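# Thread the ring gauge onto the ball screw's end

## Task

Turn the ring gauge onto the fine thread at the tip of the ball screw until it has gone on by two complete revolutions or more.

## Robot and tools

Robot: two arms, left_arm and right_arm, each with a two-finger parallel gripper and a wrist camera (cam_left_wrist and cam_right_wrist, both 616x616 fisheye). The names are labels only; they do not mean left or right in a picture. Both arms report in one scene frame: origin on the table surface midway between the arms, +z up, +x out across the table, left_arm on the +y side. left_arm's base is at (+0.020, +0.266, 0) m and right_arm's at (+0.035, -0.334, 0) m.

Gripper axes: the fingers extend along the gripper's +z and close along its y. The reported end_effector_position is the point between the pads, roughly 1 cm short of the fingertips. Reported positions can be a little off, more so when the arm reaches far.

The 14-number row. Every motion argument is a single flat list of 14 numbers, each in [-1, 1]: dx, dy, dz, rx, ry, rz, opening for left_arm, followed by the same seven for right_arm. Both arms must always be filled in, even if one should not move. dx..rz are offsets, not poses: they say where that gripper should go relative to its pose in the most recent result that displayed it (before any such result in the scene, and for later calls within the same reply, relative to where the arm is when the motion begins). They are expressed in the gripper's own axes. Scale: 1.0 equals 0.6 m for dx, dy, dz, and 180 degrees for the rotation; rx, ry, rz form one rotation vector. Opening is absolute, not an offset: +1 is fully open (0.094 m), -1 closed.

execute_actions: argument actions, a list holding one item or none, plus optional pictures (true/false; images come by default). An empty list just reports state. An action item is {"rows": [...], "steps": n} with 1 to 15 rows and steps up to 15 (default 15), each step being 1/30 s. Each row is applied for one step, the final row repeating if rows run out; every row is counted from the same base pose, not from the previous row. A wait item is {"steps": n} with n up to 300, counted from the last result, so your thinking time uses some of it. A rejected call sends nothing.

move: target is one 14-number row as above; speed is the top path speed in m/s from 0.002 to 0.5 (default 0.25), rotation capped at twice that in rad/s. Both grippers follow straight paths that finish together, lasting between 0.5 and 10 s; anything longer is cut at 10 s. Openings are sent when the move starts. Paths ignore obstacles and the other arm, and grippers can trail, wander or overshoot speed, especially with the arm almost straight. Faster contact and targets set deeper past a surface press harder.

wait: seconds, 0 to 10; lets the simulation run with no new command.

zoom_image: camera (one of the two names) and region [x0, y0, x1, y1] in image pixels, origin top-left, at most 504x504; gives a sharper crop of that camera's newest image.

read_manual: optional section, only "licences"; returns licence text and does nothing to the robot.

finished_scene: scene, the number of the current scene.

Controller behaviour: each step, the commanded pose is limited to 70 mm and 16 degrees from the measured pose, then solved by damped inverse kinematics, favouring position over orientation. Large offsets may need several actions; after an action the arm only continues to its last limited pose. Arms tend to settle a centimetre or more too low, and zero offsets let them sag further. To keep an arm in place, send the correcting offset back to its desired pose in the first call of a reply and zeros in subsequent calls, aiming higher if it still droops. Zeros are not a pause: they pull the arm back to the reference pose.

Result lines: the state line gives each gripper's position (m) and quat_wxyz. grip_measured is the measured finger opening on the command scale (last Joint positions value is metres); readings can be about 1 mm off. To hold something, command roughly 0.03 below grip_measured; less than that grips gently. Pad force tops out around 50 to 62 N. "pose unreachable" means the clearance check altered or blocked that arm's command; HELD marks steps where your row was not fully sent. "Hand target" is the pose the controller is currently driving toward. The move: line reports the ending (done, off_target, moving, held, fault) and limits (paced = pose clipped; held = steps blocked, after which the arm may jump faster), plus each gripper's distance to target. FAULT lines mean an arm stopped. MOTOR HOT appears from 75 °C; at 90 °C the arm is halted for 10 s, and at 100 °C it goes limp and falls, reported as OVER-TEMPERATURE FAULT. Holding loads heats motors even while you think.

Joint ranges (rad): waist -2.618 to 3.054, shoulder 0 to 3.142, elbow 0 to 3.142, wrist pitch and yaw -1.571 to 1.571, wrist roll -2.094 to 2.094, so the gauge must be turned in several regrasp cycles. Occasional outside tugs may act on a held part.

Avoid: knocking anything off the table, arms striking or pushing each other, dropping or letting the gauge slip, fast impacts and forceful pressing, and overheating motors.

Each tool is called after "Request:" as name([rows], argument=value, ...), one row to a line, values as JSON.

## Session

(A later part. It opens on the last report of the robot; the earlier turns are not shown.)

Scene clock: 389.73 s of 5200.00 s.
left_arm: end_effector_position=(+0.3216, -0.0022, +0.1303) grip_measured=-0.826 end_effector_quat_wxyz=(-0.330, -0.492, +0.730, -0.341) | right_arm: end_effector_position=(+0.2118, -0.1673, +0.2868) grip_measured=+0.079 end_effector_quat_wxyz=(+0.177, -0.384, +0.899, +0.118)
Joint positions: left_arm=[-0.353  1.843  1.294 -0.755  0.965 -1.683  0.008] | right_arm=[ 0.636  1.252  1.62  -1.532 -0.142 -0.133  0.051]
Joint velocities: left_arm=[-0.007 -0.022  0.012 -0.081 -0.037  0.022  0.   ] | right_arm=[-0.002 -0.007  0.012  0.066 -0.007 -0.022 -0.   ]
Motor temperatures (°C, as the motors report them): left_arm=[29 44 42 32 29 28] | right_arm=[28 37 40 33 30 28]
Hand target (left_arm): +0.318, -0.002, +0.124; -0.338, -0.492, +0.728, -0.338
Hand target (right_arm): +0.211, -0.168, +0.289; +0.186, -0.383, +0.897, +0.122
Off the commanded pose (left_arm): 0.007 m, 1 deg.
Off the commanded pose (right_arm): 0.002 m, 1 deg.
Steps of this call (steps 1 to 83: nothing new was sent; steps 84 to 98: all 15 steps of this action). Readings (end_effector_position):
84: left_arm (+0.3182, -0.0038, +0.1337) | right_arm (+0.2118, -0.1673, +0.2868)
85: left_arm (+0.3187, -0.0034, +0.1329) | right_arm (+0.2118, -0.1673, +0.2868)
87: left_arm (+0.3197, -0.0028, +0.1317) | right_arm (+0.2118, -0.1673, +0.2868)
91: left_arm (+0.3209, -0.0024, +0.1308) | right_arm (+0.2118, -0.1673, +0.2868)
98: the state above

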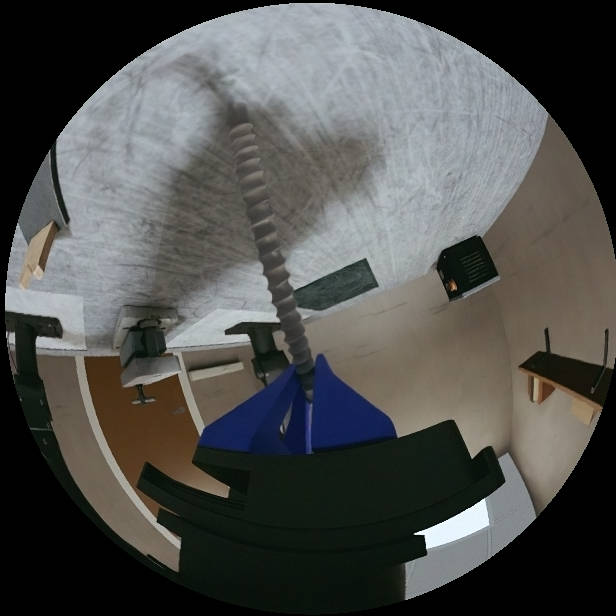

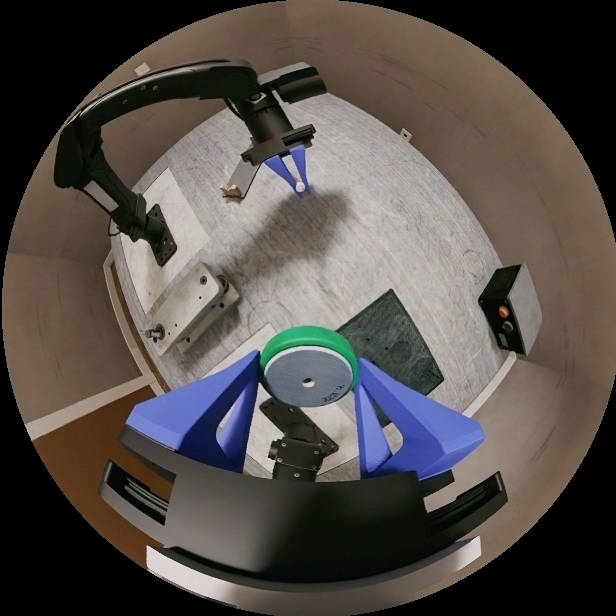

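Request:
zoom_image(camera="cam_left_wrist", region=[170, 40, 310, 180])

Region (170, 40, 310, 180) of cam_left_wrist's 616x616 image, scaled by 3.600, with more detail than that image has.

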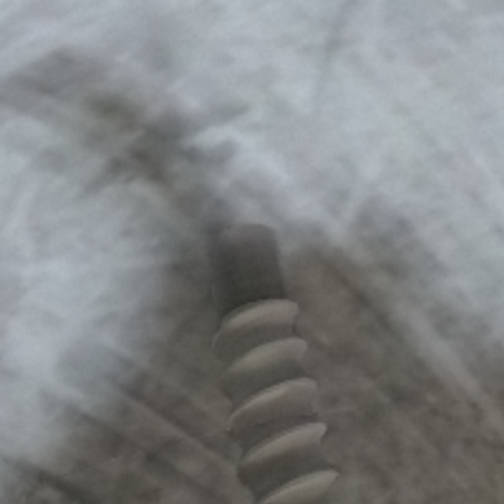

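Request:
move(target=[0.048,0.004,-0.004,-0.007,0.035,-0.008,-0.855, 0,0,-0.003,0,-0.006,0,0.05], speed=0.04)

Scene clock: 412.60 s of 5200.00 s.
left_arm: end_effector_position=(+0.3147, -0.0078, +0.1415) grip_measured=-0.826 end_effector_quat_wxyz=(-0.367, -0.487, +0.711, -0.349) | right_arm: end_effector_position=(+0.2109, -0.1681, +0.2863) grip_measured=+0.079 end_effector_quat_wxyz=(+0.175, -0.384, +0.899, +0.118)
Joint positions: left_arm=[-0.353  1.843  1.294 -0.763  1.044 -1.707  0.008] | right_arm=[ 0.636  1.252  1.62  -1.538 -0.142 -0.133  0.051]
Joint velocities: left_arm=[ 0.007 -0.007  0.017 -0.007  0.007  0.095  0.001] | right_arm=[-0.007 -0.012  0.007  0.007  0.037 -0.007 -0.   ]
Motor temperatures (°C, as the motors report them): left_arm=[29 45 41 32 29 28] | right_arm=[28 37 39 33 30 28]
Hand target (left_arm): +0.311, -0.014, +0.155; -0.380, -0.478, +0.708, -0.355
Hand target (right_arm): +0.211, -0.168, +0.289; +0.186, -0.383, +0.897, +0.122
Off the commanded pose (left_arm): 0.015 m, 2 deg.
Off the commanded pose (right_arm): 0.002 m, 1 deg.
After step 90, 18.20 s passed at rest.
move: off_target (left_arm)

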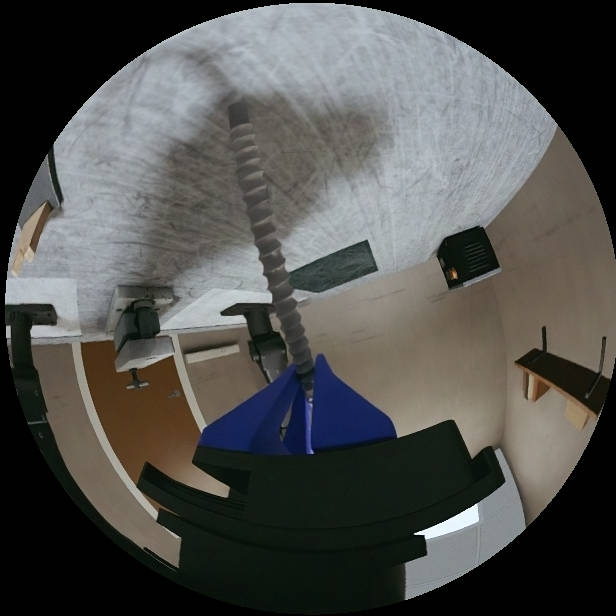

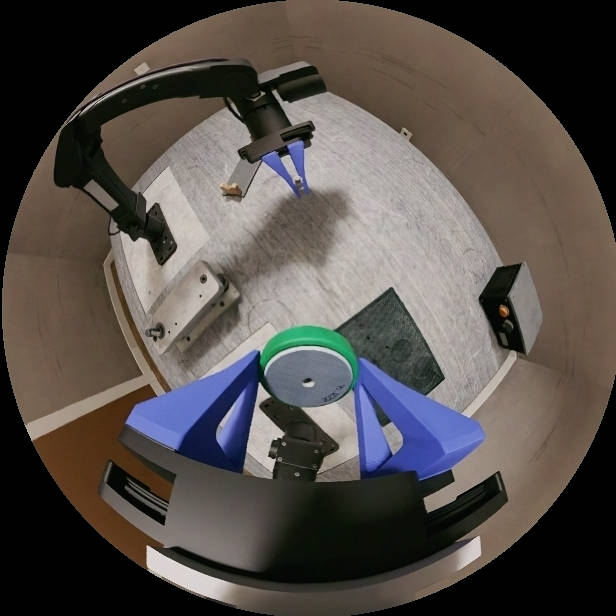

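Request:
execute_actions([
  {"rows": [[-0.005,0.002,0.008,0,0.01,0,-0.855, 0,0,-0.003,0,-0.008,0,0.05],[-0.008,0.003,0.010,0,0.01,0,-0.855, 0,0,-0.003,0,-0.008,0,0.05],[-0.011,0.003,0.011,0,0.01,0,-0.855, 0,0,-0.003,0,-0.008,0,0.05],[-0.013,0.004,0.012,0,0.01,0,-0.855, 0,0,-0.003,0,-0.008,0,0.05],[-0.015,0.004,0.014,0,0.01,0,-0.855, 0,0,-0.003,0,-0.008,0,0.05]], "steps": 15},
], pictures=false)

Scene clock: 420.33 s of 5200.00 s.
left_arm: end_effector_position=(+0.3159, -0.0086, +0.1317) grip_measured=-0.826 end_effector_quat_wxyz=(-0.365, -0.483, +0.712, -0.355) | right_arm: end_effector_position=(+0.2100, -0.1688, +0.2818) grip_measured=+0.079 end_effector_quat_wxyz=(+0.168, -0.384, +0.901, +0.116)
Joint positions: left_arm=[-0.353  1.854  1.261 -0.705  1.048 -1.708  0.008] | right_arm=[ 0.636  1.252  1.605 -1.537 -0.142 -0.133  0.051]
Joint velocities: left_arm=[-0.007 -0.012 -0.012  0.051 -0.022  0.007 -0.   ] | right_arm=[-0.012 -0.007 -0.022  0.007 -0.022 -0.022 -0.001]
Motor temperatures (°C, as the motors report them): left_arm=[29 46 42 32 29 28] | right_arm=[28 37 39 33 30 28]
Hand target (left_arm): +0.313, -0.010, +0.129; -0.378, -0.481, +0.706, -0.357
Hand target (right_arm): +0.210, -0.169, +0.288; +0.186, -0.382, +0.897, +0.122
Off the commanded pose (left_arm): 0.004 m, 2 deg.
Off the commanded pose (right_arm): 0.006 m, 2 deg.
Steps of this call (steps 1 to 90: nothing new was sent; then 4.23 s passed at rest; steps 91 to 105: all 15 steps of this action). Readings (end_effector_position):
91: left_arm (+0.3148, -0.0081, +0.1417) | right_arm (+0.2109, -0.1681, +0.2858)
92: left_arm (+0.3151, -0.0083, +0.1411) | right_arm (+0.2107, -0.1683, +0.2849)
94: left_arm (+0.3150, -0.0083, +0.1390) | right_arm (+0.2102, -0.1686, +0.2828)
98: left_arm (+0.3144, -0.0081, +0.1338) | right_arm (+0.2100, -0.1688, +0.2818)
105: the state above

Request:
execute_actions([
  {"rows": [[-0.003,0.002,0.007,0,0.01,0,-0.855, 0,0,-0.01,0,-0.01,0,0.05],[-0.006,0.003,0.009,0,0.01,0,-0.855, 0,0,-0.01,0,-0.01,0,0.05],[-0.009,0.003,0.010,0,0.01,0,-0.855, 0,0,-0.01,0,-0.01,0,0.05],[-0.011,0.004,0.011,0,0.01,0,-0.855, 0,0,-0.01,0,-0.01,0,0.05],[-0.013,0.004,0.012,0,0.01,0,-0.855, 0,0,-0.01,0,-0.01,0,0.05]], "steps": 15},
])

Scene clock: 425.77 s of 5200.00 s.
left_arm: end_effector_position=(+0.3165, -0.0097, +0.1291) grip_measured=-0.826 end_effector_quat_wxyz=(-0.364, -0.477, +0.713, -0.364) | right_arm: end_effector_position=(+0.2100, -0.1688, +0.2818) grip_measured=+0.079 end_effector_quat_wxyz=(+0.168, -0.384, +0.901, +0.116)
Joint positions: left_arm=[-0.353  1.854  1.241 -0.663  1.057 -1.709  0.008] | right_arm=[ 0.636  1.252  1.605 -1.537 -0.142 -0.133  0.051]
Joint velocities: left_arm=[ 0.002  0.012 -0.002 -0.022 -0.022  0.007  0.   ] | right_arm=[ 0.002 -0.027  0.002 -0.007  0.037  0.007 -0.001]
Motor temperatures (°C, as the motors report them): left_arm=[29 46 42 32 29 28] | right_arm=[28 37 39 33 30 28]
Hand target (left_arm): +0.314, -0.010, +0.121; -0.377, -0.477, +0.707, -0.362
Hand target (right_arm): +0.209, -0.171, +0.287; +0.182, -0.382, +0.898, +0.121
Off the commanded pose (left_arm): 0.008 m, 2 deg.
Off the commanded pose (right_arm): 0.006 m, 2 deg.
Steps of this call (steps 1 to 90: nothing new was sent; then 1.93 s passed at rest; steps 91 to 105: all 15 steps of this action). Readings (end_effector_position):
91: left_arm (+0.3168, -0.0090, +0.1320) | right_arm (+0.2100, -0.1688, +0.2818)
92: left_arm (+0.3170, -0.0092, +0.1317) | right_arm (+0.2100, -0.1688, +0.2818)
94: left_arm (+0.3170, -0.0093, +0.1303) | right_arm (+0.2100, -0.1688, +0.2818)
98: left_arm (+0.3165, -0.0096, +0.1291) | right_arm (+0.2100, -0.1688, +0.2818)
105: the state above

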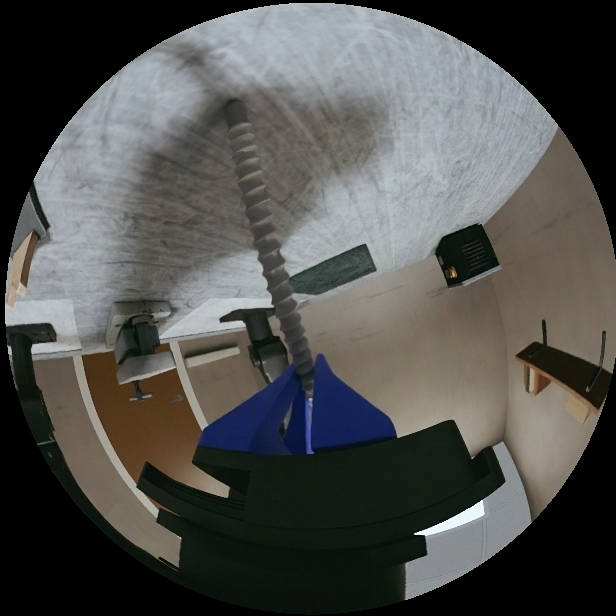

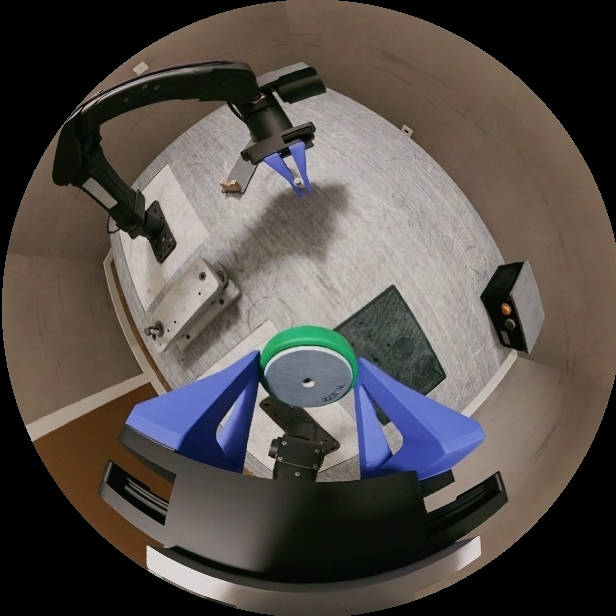

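Request:
move(target=[-0.009,0.003,0.008,0,0.008,0,-0.855, -0.161,0.03,0.035,-0.001,-0.045,-0.005,0.05], speed=0.08)

Scene clock: 443.80 s of 5200.00 s.
left_arm: end_effector_position=(+0.3181, -0.0109, +0.1293) grip_measured=-0.826 end_effector_quat_wxyz=(-0.362, -0.472, +0.713, -0.371) | right_arm: end_effector_position=(+0.2596, -0.0953, +0.2857) grip_measured=+0.079 end_effector_quat_wxyz=(+0.202, -0.383, +0.892, +0.130)
Joint positions: left_arm=[-0.353  1.854  1.234 -0.638  1.064 -1.711  0.008] | right_arm=[ 0.745  1.476  1.752 -1.373 -0.104 -0.032  0.051]
Joint velocities: left_arm=[-0.017  0.007  0.012 -0.037 -0.007  0.007 -0.001] | right_arm=[-0.002  0.017  0.012 -0.022  0.037 -0.007 -0.001]
Motor temperatures (°C, as the motors report them): left_arm=[29 45 41 32 29 28] | right_arm=[28 37 39 33 30 28]
Hand target (left_arm): +0.315, -0.011, +0.122; -0.373, -0.472, +0.708, -0.370
Hand target (right_arm): +0.265, -0.088, +0.302; +0.232, -0.382, +0.883, +0.142
Off the commanded pose (left_arm): 0.008 m, 1 deg.
Off the commanded pose (right_arm): 0.019 m, 4 deg.
After step 90, 13.40 s passed at rest.
move: off_target (right_arm)

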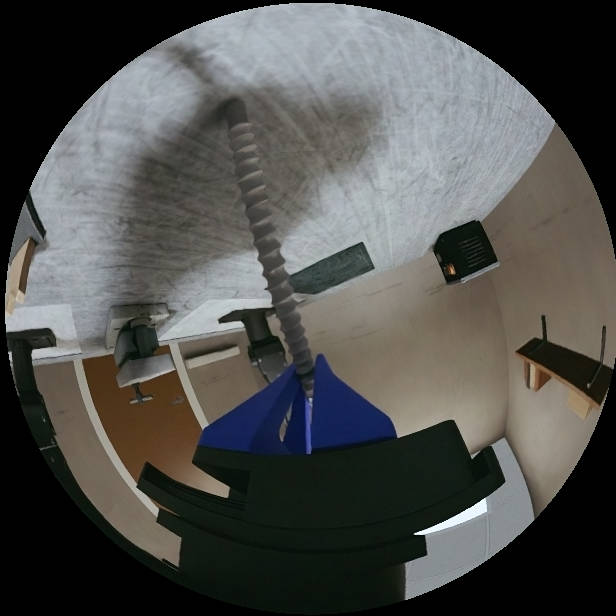

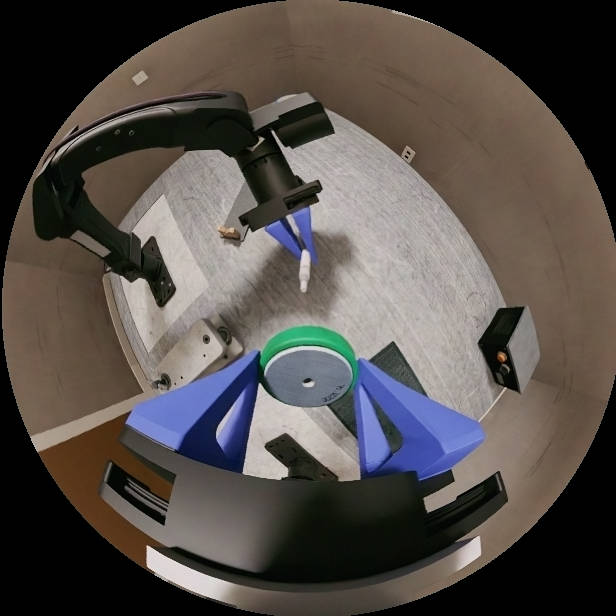

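Request:
zoom_image(camera="cam_right_wrist", region=[230, 190, 390, 410])

Region (230, 190, 390, 410) of cam_right_wrist's 616x616 image, scaled by 2.291, with more detail than that image has; it fills the left 367 columns of this view, and the rest is white.

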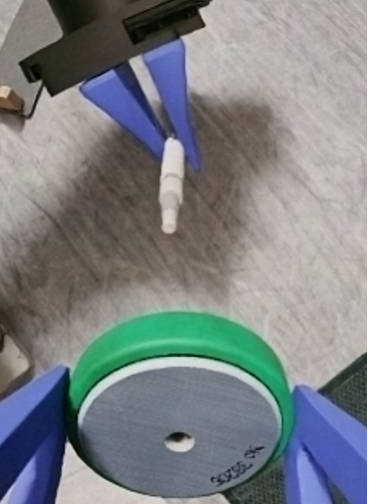

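Request:
move(target=[-0.0033,0.0023,0.0041,-0.003,0.0044,-0.0042,-0.855, -0.06,-0.004,-0.015,0,-0.03,0,0.05], speed=0.05)

Scene clock: 491.47 s of 5200.00 s.
left_arm: end_effector_position=(+0.3181, -0.0109, +0.1293) grip_measured=-0.826 end_effector_quat_wxyz=(-0.362, -0.472, +0.713, -0.371) | right_arm: end_effector_position=(+0.2730, -0.0829, +0.2945) grip_measured=+0.079 end_effector_quat_wxyz=(+0.215, -0.382, +0.889, +0.135)
Joint positions: left_arm=[-0.353  1.854  1.234 -0.638  1.063 -1.711  0.008] | right_arm=[ 0.745  1.531  1.828 -1.365 -0.103 -0.031  0.051]
Joint velocities: left_arm=[-0.012 -0.007  0.022 -0.007 -0.007 -0.007  0.   ] | right_arm=[-0.012 -0.002  0.007 -0.037  0.037 -0.051 -0.   ]
Motor temperatures (°C, as the motors report them): left_arm=[29 45 40 33 29 28] | right_arm=[28 38 43 35 30 28]
Hand target (left_arm): +0.317, -0.012, +0.126; -0.371, -0.472, +0.709, -0.369
Hand target (right_arm): +0.282, -0.079, +0.310; +0.244, -0.376, +0.882, +0.147
Off the commanded pose (left_arm): 0.003 m, 1 deg.
Off the commanded pose (right_arm): 0.018 m, 4 deg.
After step 90, 43.43 s passed at rest.
move: off_target (right_arm)

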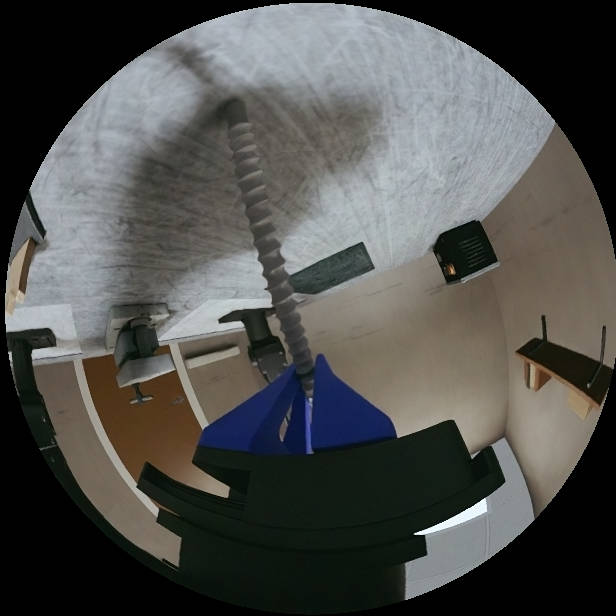

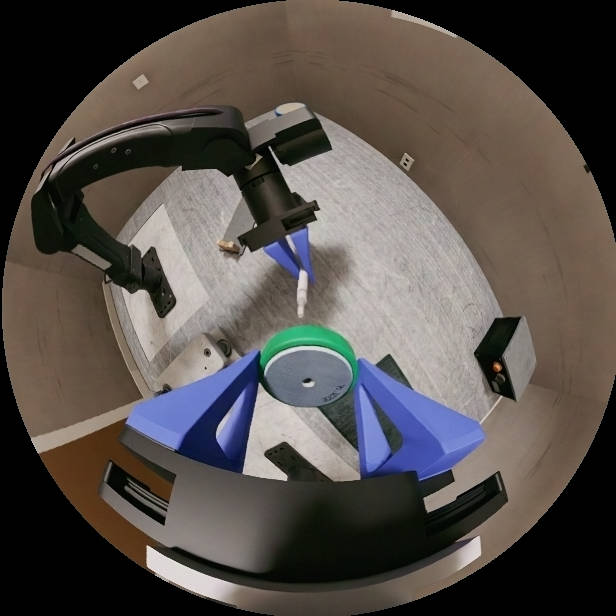

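Request:
move(target=[-0.0033,0.0023,0.0041,-0.003,0.0044,-0.0042,-0.855, -0.017,0,-0.015,-0.01,-0.01,0.5,0.05], speed=0.3)

Request:
zoom_image(camera="cam_right_wrist", region=[230, 190, 390, 410])

Scene clock: 523.97 s of 5200.00 s.
left_arm: end_effector_position=(+0.3181, -0.0109, +0.1293) grip_measured=-0.826 end_effector_quat_wxyz=(-0.362, -0.472, +0.713, -0.371) | right_arm: end_effector_position=(+0.2698, -0.0839, +0.2930) grip_measured=+0.079 end_effector_quat_wxyz=(+0.051, +0.357, +0.901, +0.243)
Joint positions: left_arm=[-0.353  1.854  1.234 -0.638  1.063 -1.711  0.008] | right_arm=[ 0.745  1.531  1.828 -1.378 -0.111  1.536  0.051]
Joint velocities: left_arm=[ 0.007 -0.007 -0.017 -0.022  0.022  0.007  0.001] | right_arm=[ 0.007 -0.022  0.002 -0.081 -0.051  0.022  0.   ]
Motor temperatures (°C, as the motors report them): left_arm=[29 45 41 32 29 28] | right_arm=[28 38 43 36 30 28]
Hand target (left_arm): +0.317, -0.012, +0.126; -0.371, -0.472, +0.709, -0.369
Hand target (right_arm): +0.277, -0.081, +0.307; +0.064, +0.358, +0.893, +0.265
Off the commanded pose (left_arm): 0.003 m, 1 deg.
Off the commanded pose (right_arm): 0.016 m, 3 deg.
After step 90, 26.27 s passed at rest.
move: off_target (right_arm)

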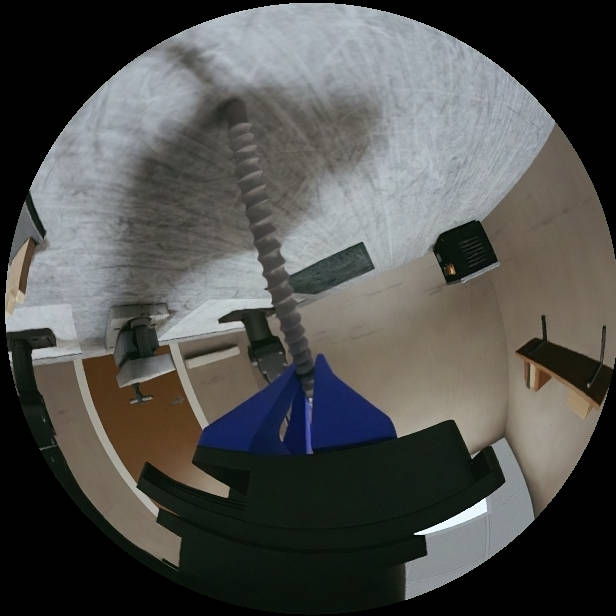

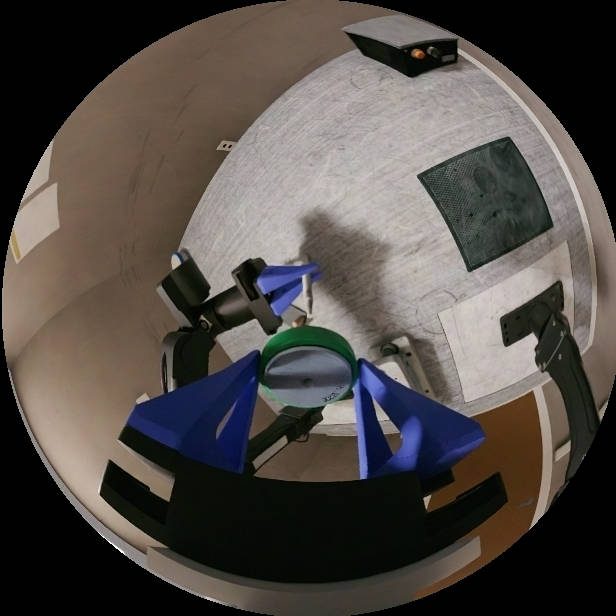

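Region (230, 190, 390, 410) of cam_right_wrist's 616x616 image, scaled by 2.291, with more detail than that image has; it fills the left 367 columns of this view, and the rest is white.

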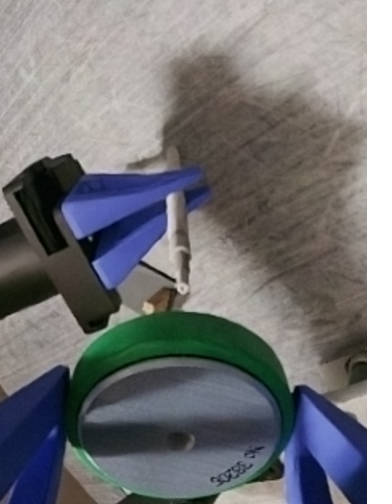

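Request:
move(target=[-0.0033,0.0023,0.0041,-0.003,0.0044,-0.0042,-0.855, 0,0.02,-0.018,-0.001,-0.024,-0.972,0.05], speed=0.3)

Request:
zoom_image(camera="cam_right_wrist", region=[230, 190, 390, 410])

Scene clock: 544.53 s of 5200.00 s.
left_arm: end_effector_position=(+0.3181, -0.0109, +0.1293) grip_measured=-0.826 end_effector_quat_wxyz=(-0.362, -0.472, +0.713, -0.371) | right_arm: end_effector_position=(+0.2695, -0.0862, +0.2953) grip_measured=+0.079 end_effector_quat_wxyz=(-0.242, +0.884, -0.399, +0.046)
Joint positions: left_arm=[-0.353  1.854  1.234 -0.638  1.063 -1.711  0.008] | right_arm=[ 0.749  1.531  1.84  -1.392 -0.095 -1.512  0.051]
Joint velocities: left_arm=[0.007 0.012 0.012 0.007 0.022 0.007 0.   ] | right_arm=[ 0.012 -0.012 -0.012 -0.007  0.022  0.007 -0.001]
Motor temperatures (°C, as the motors report them): left_arm=[29 46 41 32 29 28] | right_arm=[28 38 44 36 30 28]
Hand target (left_arm): +0.317, -0.012, +0.126; -0.371, -0.472, +0.709, -0.369
Hand target (right_arm): +0.274, -0.081, +0.308; -0.267, +0.878, -0.394, +0.049
Off the commanded pose (left_arm): 0.003 m, 1 deg.
Off the commanded pose (right_arm): 0.015 m, 3 deg.
After step 90, 11.87 s passed at rest.
move: off_target (right_arm)

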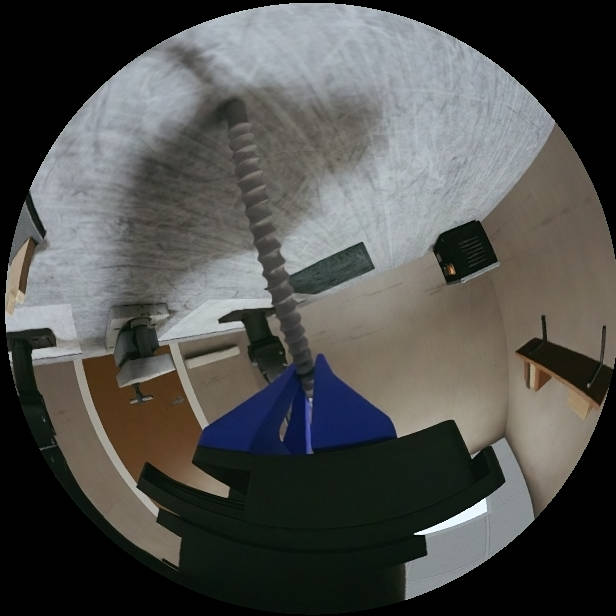

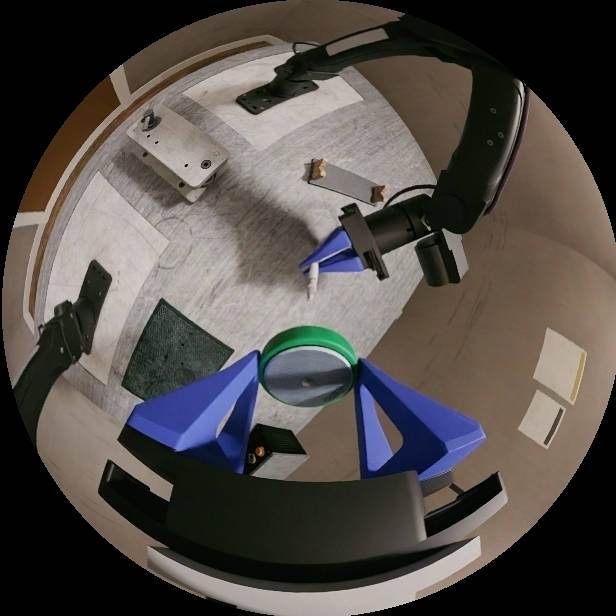

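Region (230, 190, 390, 410) of cam_right_wrist's 616x616 image, scaled by 2.291, with more detail than that image has; it fills the left 367 columns of this view, and the rest is white.

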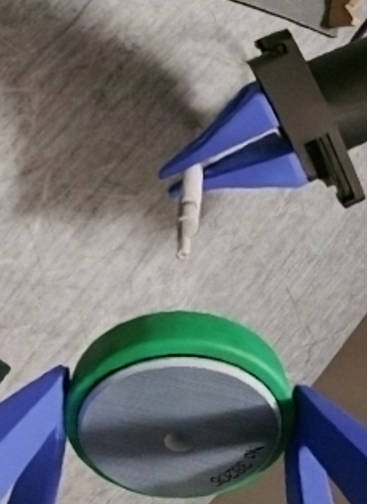

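Request:
move(target=[-0.0033,0.0023,0.0041,-0.003,0.0044,-0.0042,-0.855, -0.018,-0.008,0.02,0.03,-0.002,0,0.05], speed=0.04)

Request:
zoom_image(camera="cam_right_wrist", region=[230, 190, 390, 410])

Scene clock: 611.07 s of 5200.00 s.
left_arm: end_effector_position=(+0.3181, -0.0109, +0.1293) grip_measured=-0.826 end_effector_quat_wxyz=(-0.362, -0.472, +0.713, -0.371) | right_arm: end_effector_position=(+0.2700, -0.0739, +0.2754) grip_measured=+0.079 end_effector_quat_wxyz=(-0.257, +0.878, -0.399, +0.056)
Joint positions: left_arm=[-0.353  1.854  1.234 -0.638  1.063 -1.711  0.008] | right_arm=[ 0.787  1.485  1.687 -1.245 -0.068 -1.473  0.051]
Joint velocities: left_arm=[-0.007  0.017  0.002  0.022  0.022 -0.081  0.   ] | right_arm=[-0.002 -0.012 -0.002  0.022 -0.037 -0.066 -0.001]
Motor temperatures (°C, as the motors report them): left_arm=[29 46 41 32 30 28] | right_arm=[28 38 44 36 30 28]
Hand target (left_arm): +0.317, -0.012, +0.126; -0.371, -0.472, +0.709, -0.369
Hand target (right_arm): +0.268, -0.071, +0.288; -0.284, +0.871, -0.396, +0.062
Off the commanded pose (left_arm): 0.003 m, 1 deg.
Off the commanded pose (right_arm): 0.013 m, 3 deg.
After step 90, 61.93 s passed at rest.
move: off_target (right_arm)

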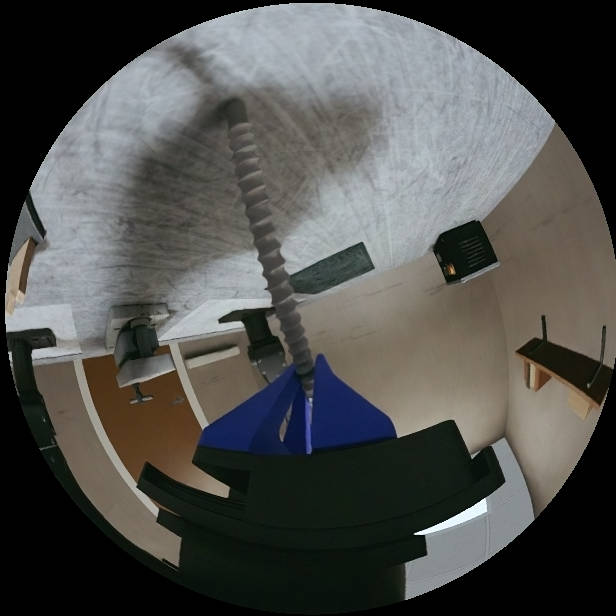

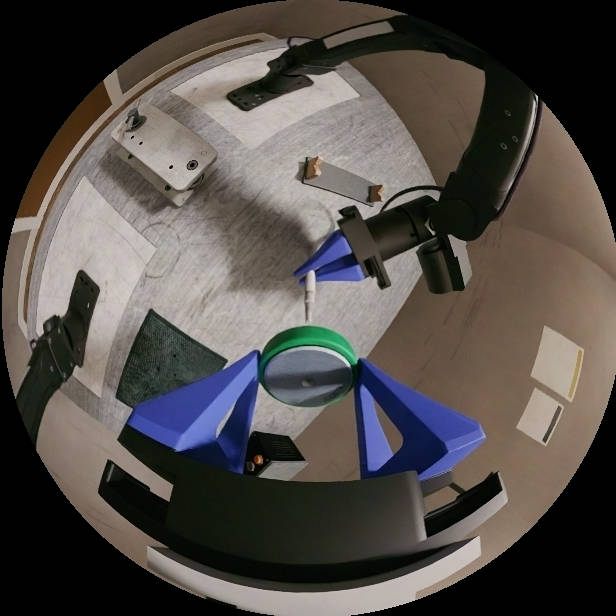

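Region (230, 190, 390, 410) of cam_right_wrist's 616x616 image, scaled by 2.291, with more detail than that image has; it fills the left 367 columns of this view, and the rest is white.

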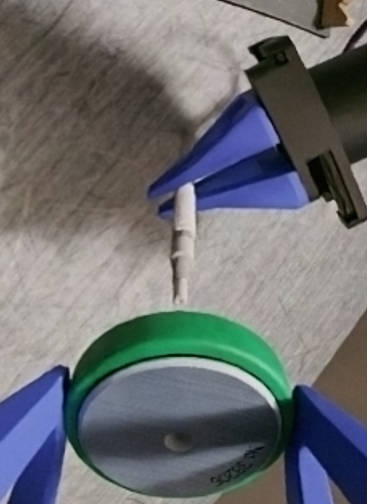

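Request:
move(target=[-0.0033,0.0023,0.0041,-0.003,0.0044,-0.0042,-0.855, 0,-0.01,-0.014,0.011,-0.01,0.468,0.05], speed=0.3)

Request:
zoom_image(camera="cam_right_wrist", region=[230, 190, 390, 410])

Scene clock: 623.30 s of 5200.00 s.
left_arm: end_effector_position=(+0.3181, -0.0109, +0.1293) grip_measured=-0.826 end_effector_quat_wxyz=(-0.362, -0.472, +0.713, -0.371) | right_arm: end_effector_position=(+0.2692, -0.0749, +0.2747) grip_measured=+0.079 end_effector_quat_wxyz=(+0.226, -0.387, +0.885, +0.129)
Joint positions: left_arm=[-0.353  1.854  1.234 -0.638  1.063 -1.711  0.008] | right_arm=[ 0.787  1.485  1.687 -1.251 -0.068 -0.01   0.051]
Joint velocities: left_arm=[ 0.002 -0.007 -0.012 -0.051 -0.037 -0.066  0.   ] | right_arm=[-0.022  0.002  0.007  0.007 -0.051  0.051  0.   ]
Motor temperatures (°C, as the motors report them): left_arm=[29 46 41 32 30 28] | right_arm=[28 39 43 37 30 28]
Hand target (left_arm): +0.317, -0.012, +0.126; -0.371, -0.472, +0.709, -0.369
Hand target (right_arm): +0.271, -0.074, +0.286; +0.247, -0.380, +0.881, +0.137
Off the commanded pose (left_arm): 0.003 m, 1 deg.
Off the commanded pose (right_arm): 0.011 m, 3 deg.
After step 90, 6.17 s passed at rest.
move: off_target (right_arm)

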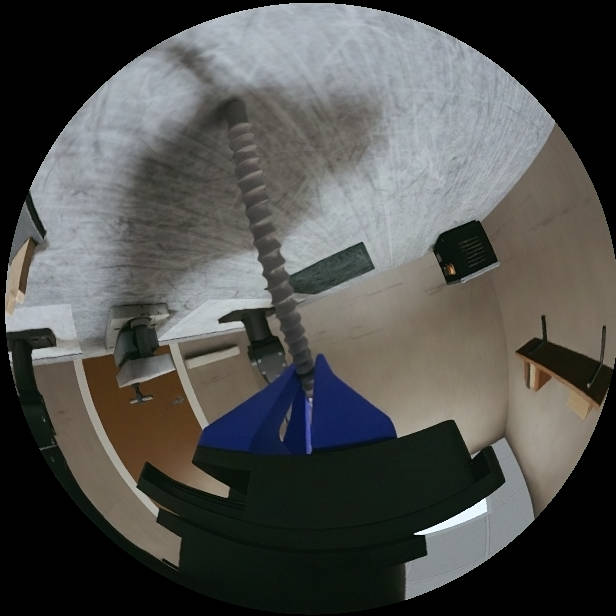

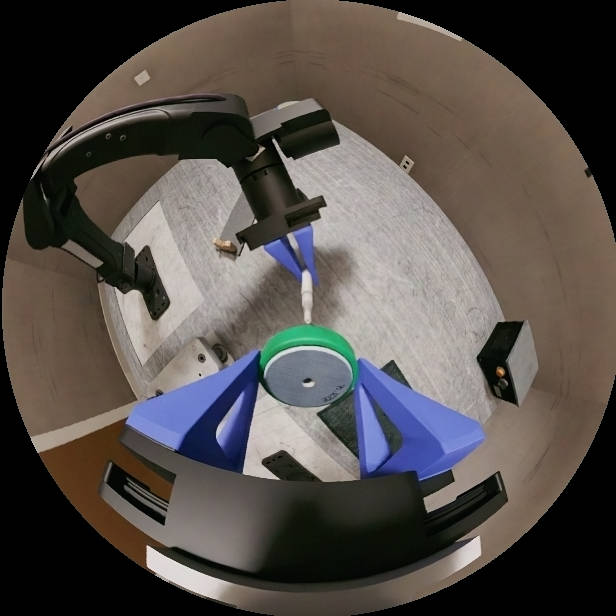

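Region (230, 190, 390, 410) of cam_right_wrist's 616x616 image, scaled by 2.291, with more detail than that image has; it fills the left 367 columns of this view, and the rest is white.

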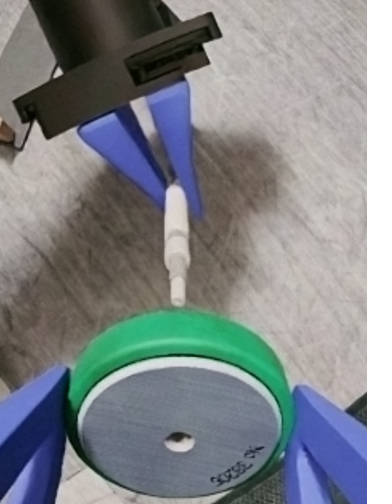

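Request:
execute_actions([
  {"rows": [[-0.0033,0.0023,0.0041,-0.003,0.0044,-0.0042,-0.855, -0.01,-0.001,-0.014,-0.004,-0.014,0.003,0.05],[-0.0033,0.0023,0.0041,-0.003,0.0044,-0.0042,-0.855, -0.01,-0.002,-0.014,-0.008,-0.014,0.006,0.05],[-0.0033,0.0023,0.0041,-0.003,0.0044,-0.0042,-0.855, -0.01,-0.003,-0.014,-0.011,-0.014,0.008,0.05]], "steps": 15},
])

Request:
zoom_image(camera="cam_right_wrist", region=[230, 190, 390, 410])

Scene clock: 633.53 s of 5200.00 s.
left_arm: end_effector_position=(+0.3181, -0.0109, +0.1293) grip_measured=-0.826 end_effector_quat_wxyz=(-0.362, -0.472, +0.713, -0.371) | right_arm: end_effector_position=(+0.2713, -0.0769, +0.2752) grip_measured=+0.079 end_effector_quat_wxyz=(+0.221, -0.378, +0.888, +0.143)
Joint positions: left_arm=[-0.353  1.854  1.234 -0.638  1.063 -1.711  0.008] | right_arm=[ 0.761  1.485  1.687 -1.251 -0.104 -0.007  0.051]
Joint velocities: left_arm=[ 0.007 -0.007 -0.002 -0.022  0.007  0.007 -0.001] | right_arm=[-0.007 -0.002  0.002 -0.007  0.037 -0.022  0.   ]
Motor temperatures (°C, as the motors report them): left_arm=[29 46 41 32 30 28] | right_arm=[28 39 42 37 30 28]
Hand target (left_arm): +0.317, -0.012, +0.126; -0.371, -0.472, +0.709, -0.369
Hand target (right_arm): +0.272, -0.076, +0.285; +0.237, -0.377, +0.882, +0.155
Off the commanded pose (left_arm): 0.003 m, 1 deg.
Off the commanded pose (right_arm): 0.010 m, 2 deg.
Steps of this call (steps 1 to 90: nothing new was sent; then 6.73 s passed at rest; steps 91 to 105: all 15 steps of this action). Readings (end_effector_position):
91: left_arm (+0.3181, -0.0109, +0.1293) | right_arm (+0.2692, -0.0750, +0.2747)
92: left_arm (+0.3181, -0.0109, +0.1293) | right_arm (+0.2692, -0.0750, +0.2747)
94: left_arm (+0.3181, -0.0109, +0.1293) | right_arm (+0.2704, -0.0760, +0.2749)
98: left_arm (+0.3181, -0.0109, +0.1293) | right_arm (+0.2725, -0.0779, +0.2750)
105: the state above

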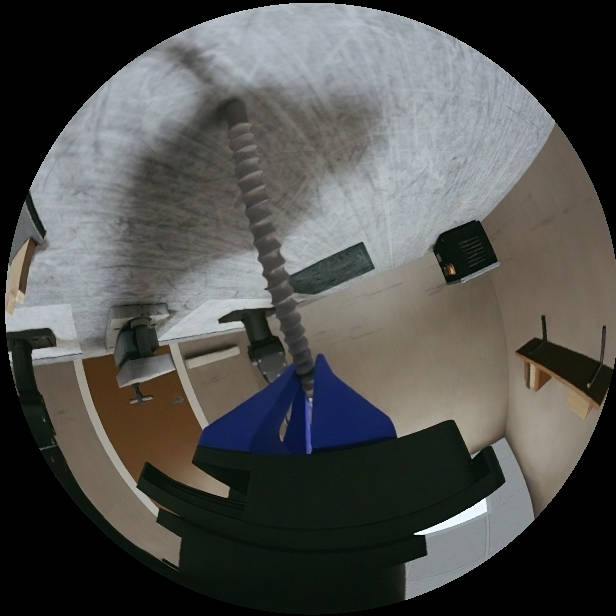

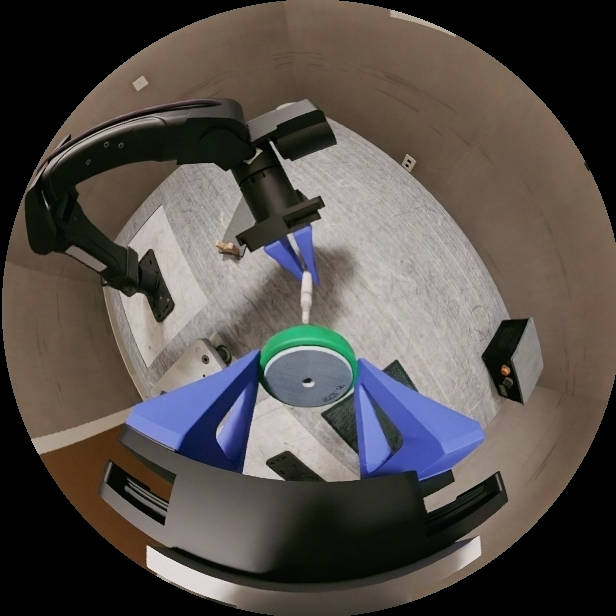

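Region (230, 190, 390, 410) of cam_right_wrist's 616x616 image, scaled by 2.291, with more detail than that image has; it fills the left 367 columns of this view, and the rest is white.

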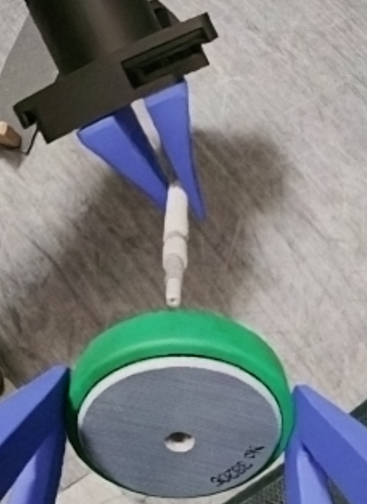

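Request:
execute_actions([
  {"rows": [[-0.0033,0.0023,0.0041,-0.003,0.0044,-0.0042,-0.855, -0.01,0.004,-0.014,-0.002,-0.014,-0.002,0.05],[-0.0033,0.0023,0.0041,-0.003,0.0044,-0.0042,-0.855, -0.01,0.008,-0.014,-0.003,-0.014,-0.004,0.05]], "steps": 15},
])

Request:
zoom_image(camera="cam_right_wrist", region=[230, 190, 390, 410])

Scene clock: 639.97 s of 5200.00 s.
left_arm: end_effector_position=(+0.3181, -0.0109, +0.1293) grip_measured=-0.826 end_effector_quat_wxyz=(-0.362, -0.472, +0.713, -0.371) | right_arm: end_effector_position=(+0.2711, -0.0766, +0.2752) grip_measured=+0.079 end_effector_quat_wxyz=(+0.220, -0.378, +0.888, +0.143)
Joint positions: left_arm=[-0.353  1.854  1.234 -0.638  1.063 -1.711  0.008] | right_arm=[ 0.761  1.485  1.687 -1.251 -0.106 -0.007  0.051]
Joint velocities: left_arm=[-0.007  0.012  0.002 -0.051  0.007 -0.007 -0.   ] | right_arm=[-0.007  0.012 -0.017 -0.007  0.022 -0.022  0.   ]
Motor temperatures (°C, as the motors report them): left_arm=[29 46 41 32 30 28] | right_arm=[28 40 42 37 30 28]
Hand target (left_arm): +0.317, -0.012, +0.126; -0.371, -0.472, +0.709, -0.369
Hand target (right_arm): +0.269, -0.074, +0.286; +0.239, -0.381, +0.880, +0.153
Off the commanded pose (left_arm): 0.003 m, 1 deg.
Off the commanded pose (right_arm): 0.011 m, 3 deg.
Steps of this call (steps 1 to 90: nothing new was sent; then 2.93 s passed at rest; steps 91 to 105: all 15 steps of this action). Readings (end_effector_position):
91: left_arm (+0.3181, -0.0109, +0.1293) | right_arm (+0.2711, -0.0766, +0.2752)
92: left_arm (+0.3181, -0.0109, +0.1293) | right_arm (+0.2711, -0.0766, +0.2752)
94: left_arm (+0.3181, -0.0109, +0.1293) | right_arm (+0.2711, -0.0766, +0.2752)
98: left_arm (+0.3181, -0.0109, +0.1293) | right_arm (+0.2711, -0.0766, +0.2752)
105: the state above

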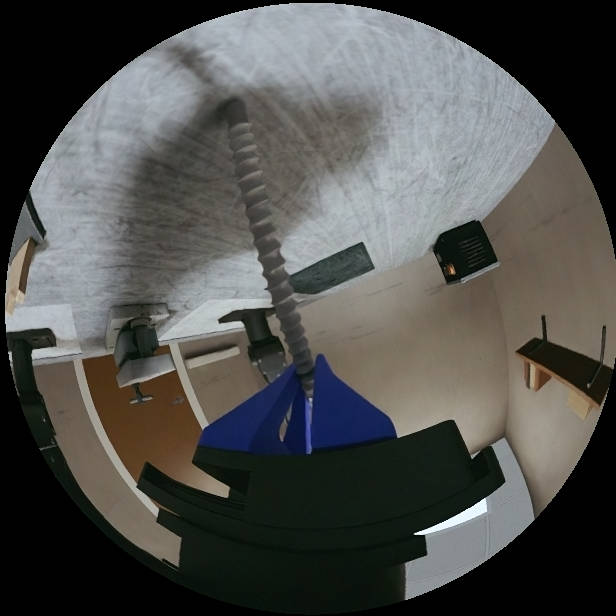

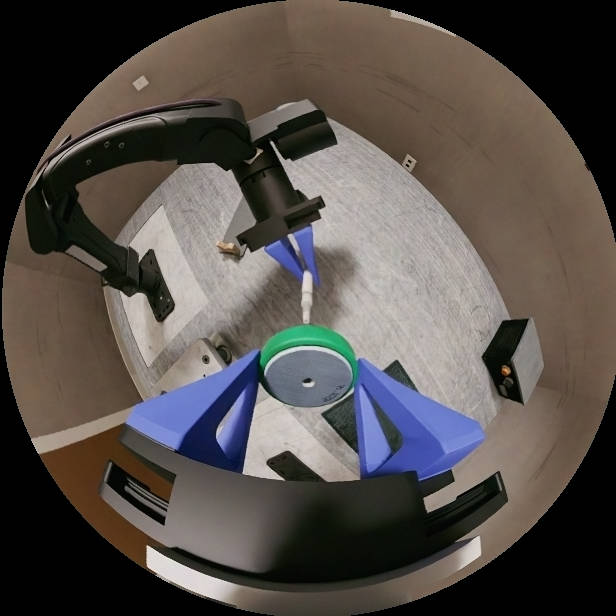

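Region (230, 190, 390, 410) of cam_right_wrist's 616x616 image, scaled by 2.291, with more detail than that image has; it fills the left 367 columns of this view, and the rest is white.

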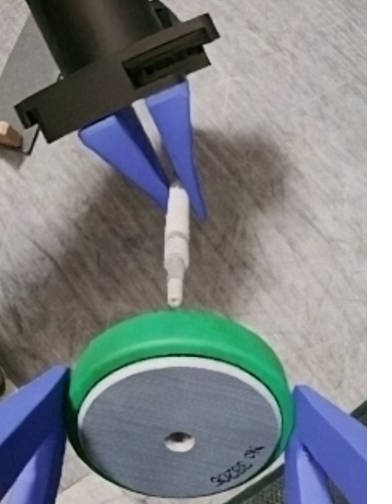

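Request:
execute_actions([
  {"rows": [[-0.0033,0.0023,0.0041,-0.003,0.0044,-0.0042,-0.855, -0.01,0.003,-0.014,-0.003,-0.014,0,0.05],[-0.0033,0.0023,0.0041,-0.003,0.0044,-0.0042,-0.855, -0.01,0.006,-0.014,-0.0064,-0.014,0,0.05]], "steps": 15},
])

Request:
zoom_image(camera="cam_right_wrist", region=[230, 190, 390, 410])

Scene clock: 648.53 s of 5200.00 s.
left_arm: end_effector_position=(+0.3181, -0.0109, +0.1293) grip_measured=-0.826 end_effector_quat_wxyz=(-0.362, -0.472, +0.713, -0.371) | right_arm: end_effector_position=(+0.2701, -0.0757, +0.2753) grip_measured=+0.079 end_effector_quat_wxyz=(+0.219, -0.379, +0.887, +0.147)
Joint positions: left_arm=[-0.353  1.854  1.234 -0.638  1.063 -1.711  0.008] | right_arm=[ 0.761  1.485  1.687 -1.251 -0.113 -0.007  0.051]
Joint velocities: left_arm=[ 0.017 -0.012  0.012 -0.007  0.037 -0.037 -0.001] | right_arm=[-0.007 -0.002  0.012  0.037  0.037 -0.066  0.001]
Motor temperatures (°C, as the motors report them): left_arm=[29 46 41 32 30 28] | right_arm=[28 40 42 37 30 28]
Hand target (left_arm): +0.317, -0.012, +0.126; -0.371, -0.472, +0.709, -0.369
Hand target (right_arm): +0.270, -0.074, +0.286; +0.236, -0.377, +0.881, +0.160
Off the commanded pose (left_arm): 0.003 m, 1 deg.
Off the commanded pose (right_arm): 0.011 m, 3 deg.
Steps of this call (steps 1 to 90: nothing new was sent; then 5.07 s passed at rest; steps 91 to 105: all 15 steps of this action). Readings (end_effector_position):
91: left_arm (+0.3181, -0.0109, +0.1293) | right_arm (+0.2711, -0.0766, +0.2752)
92: left_arm (+0.3181, -0.0109, +0.1293) | right_arm (+0.2710, -0.0765, +0.2752)
94: left_arm (+0.3181, -0.0109, +0.1293) | right_arm (+0.2706, -0.0762, +0.2752)
98: left_arm (+0.3181, -0.0109, +0.1293) | right_arm (+0.2703, -0.0759, +0.2753)
105: the state above

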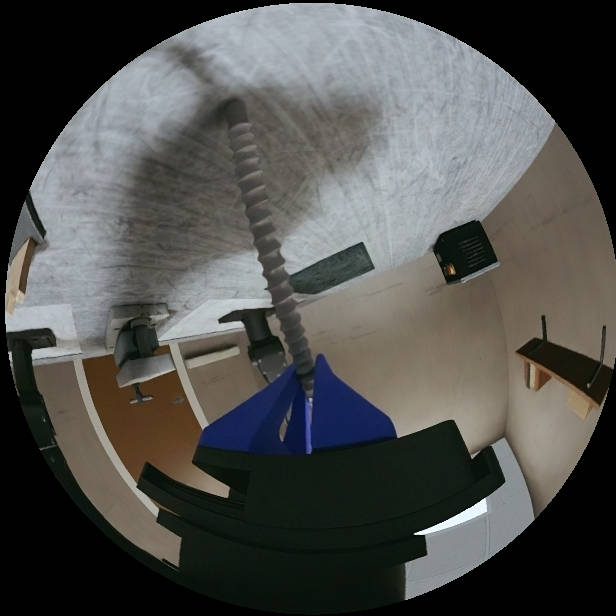

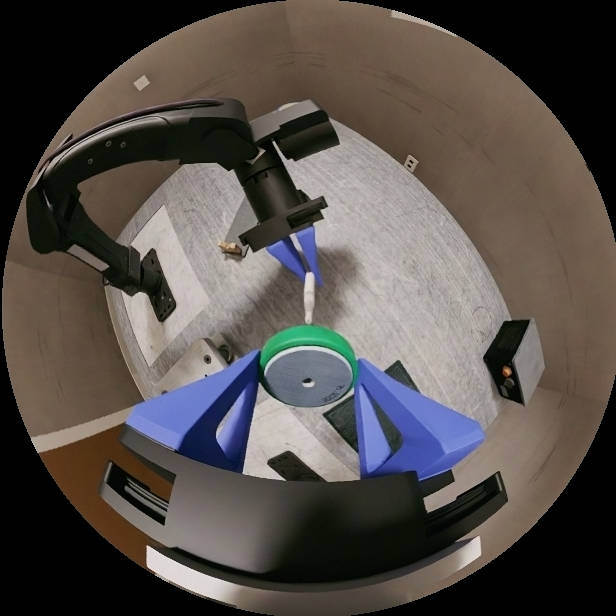

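Region (230, 190, 390, 410) of cam_right_wrist's 616x616 image, scaled by 2.291, with more detail than that image has; it fills the left 367 columns of this view, and the rest is white.

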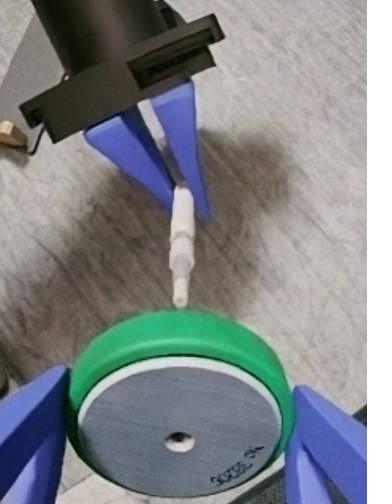

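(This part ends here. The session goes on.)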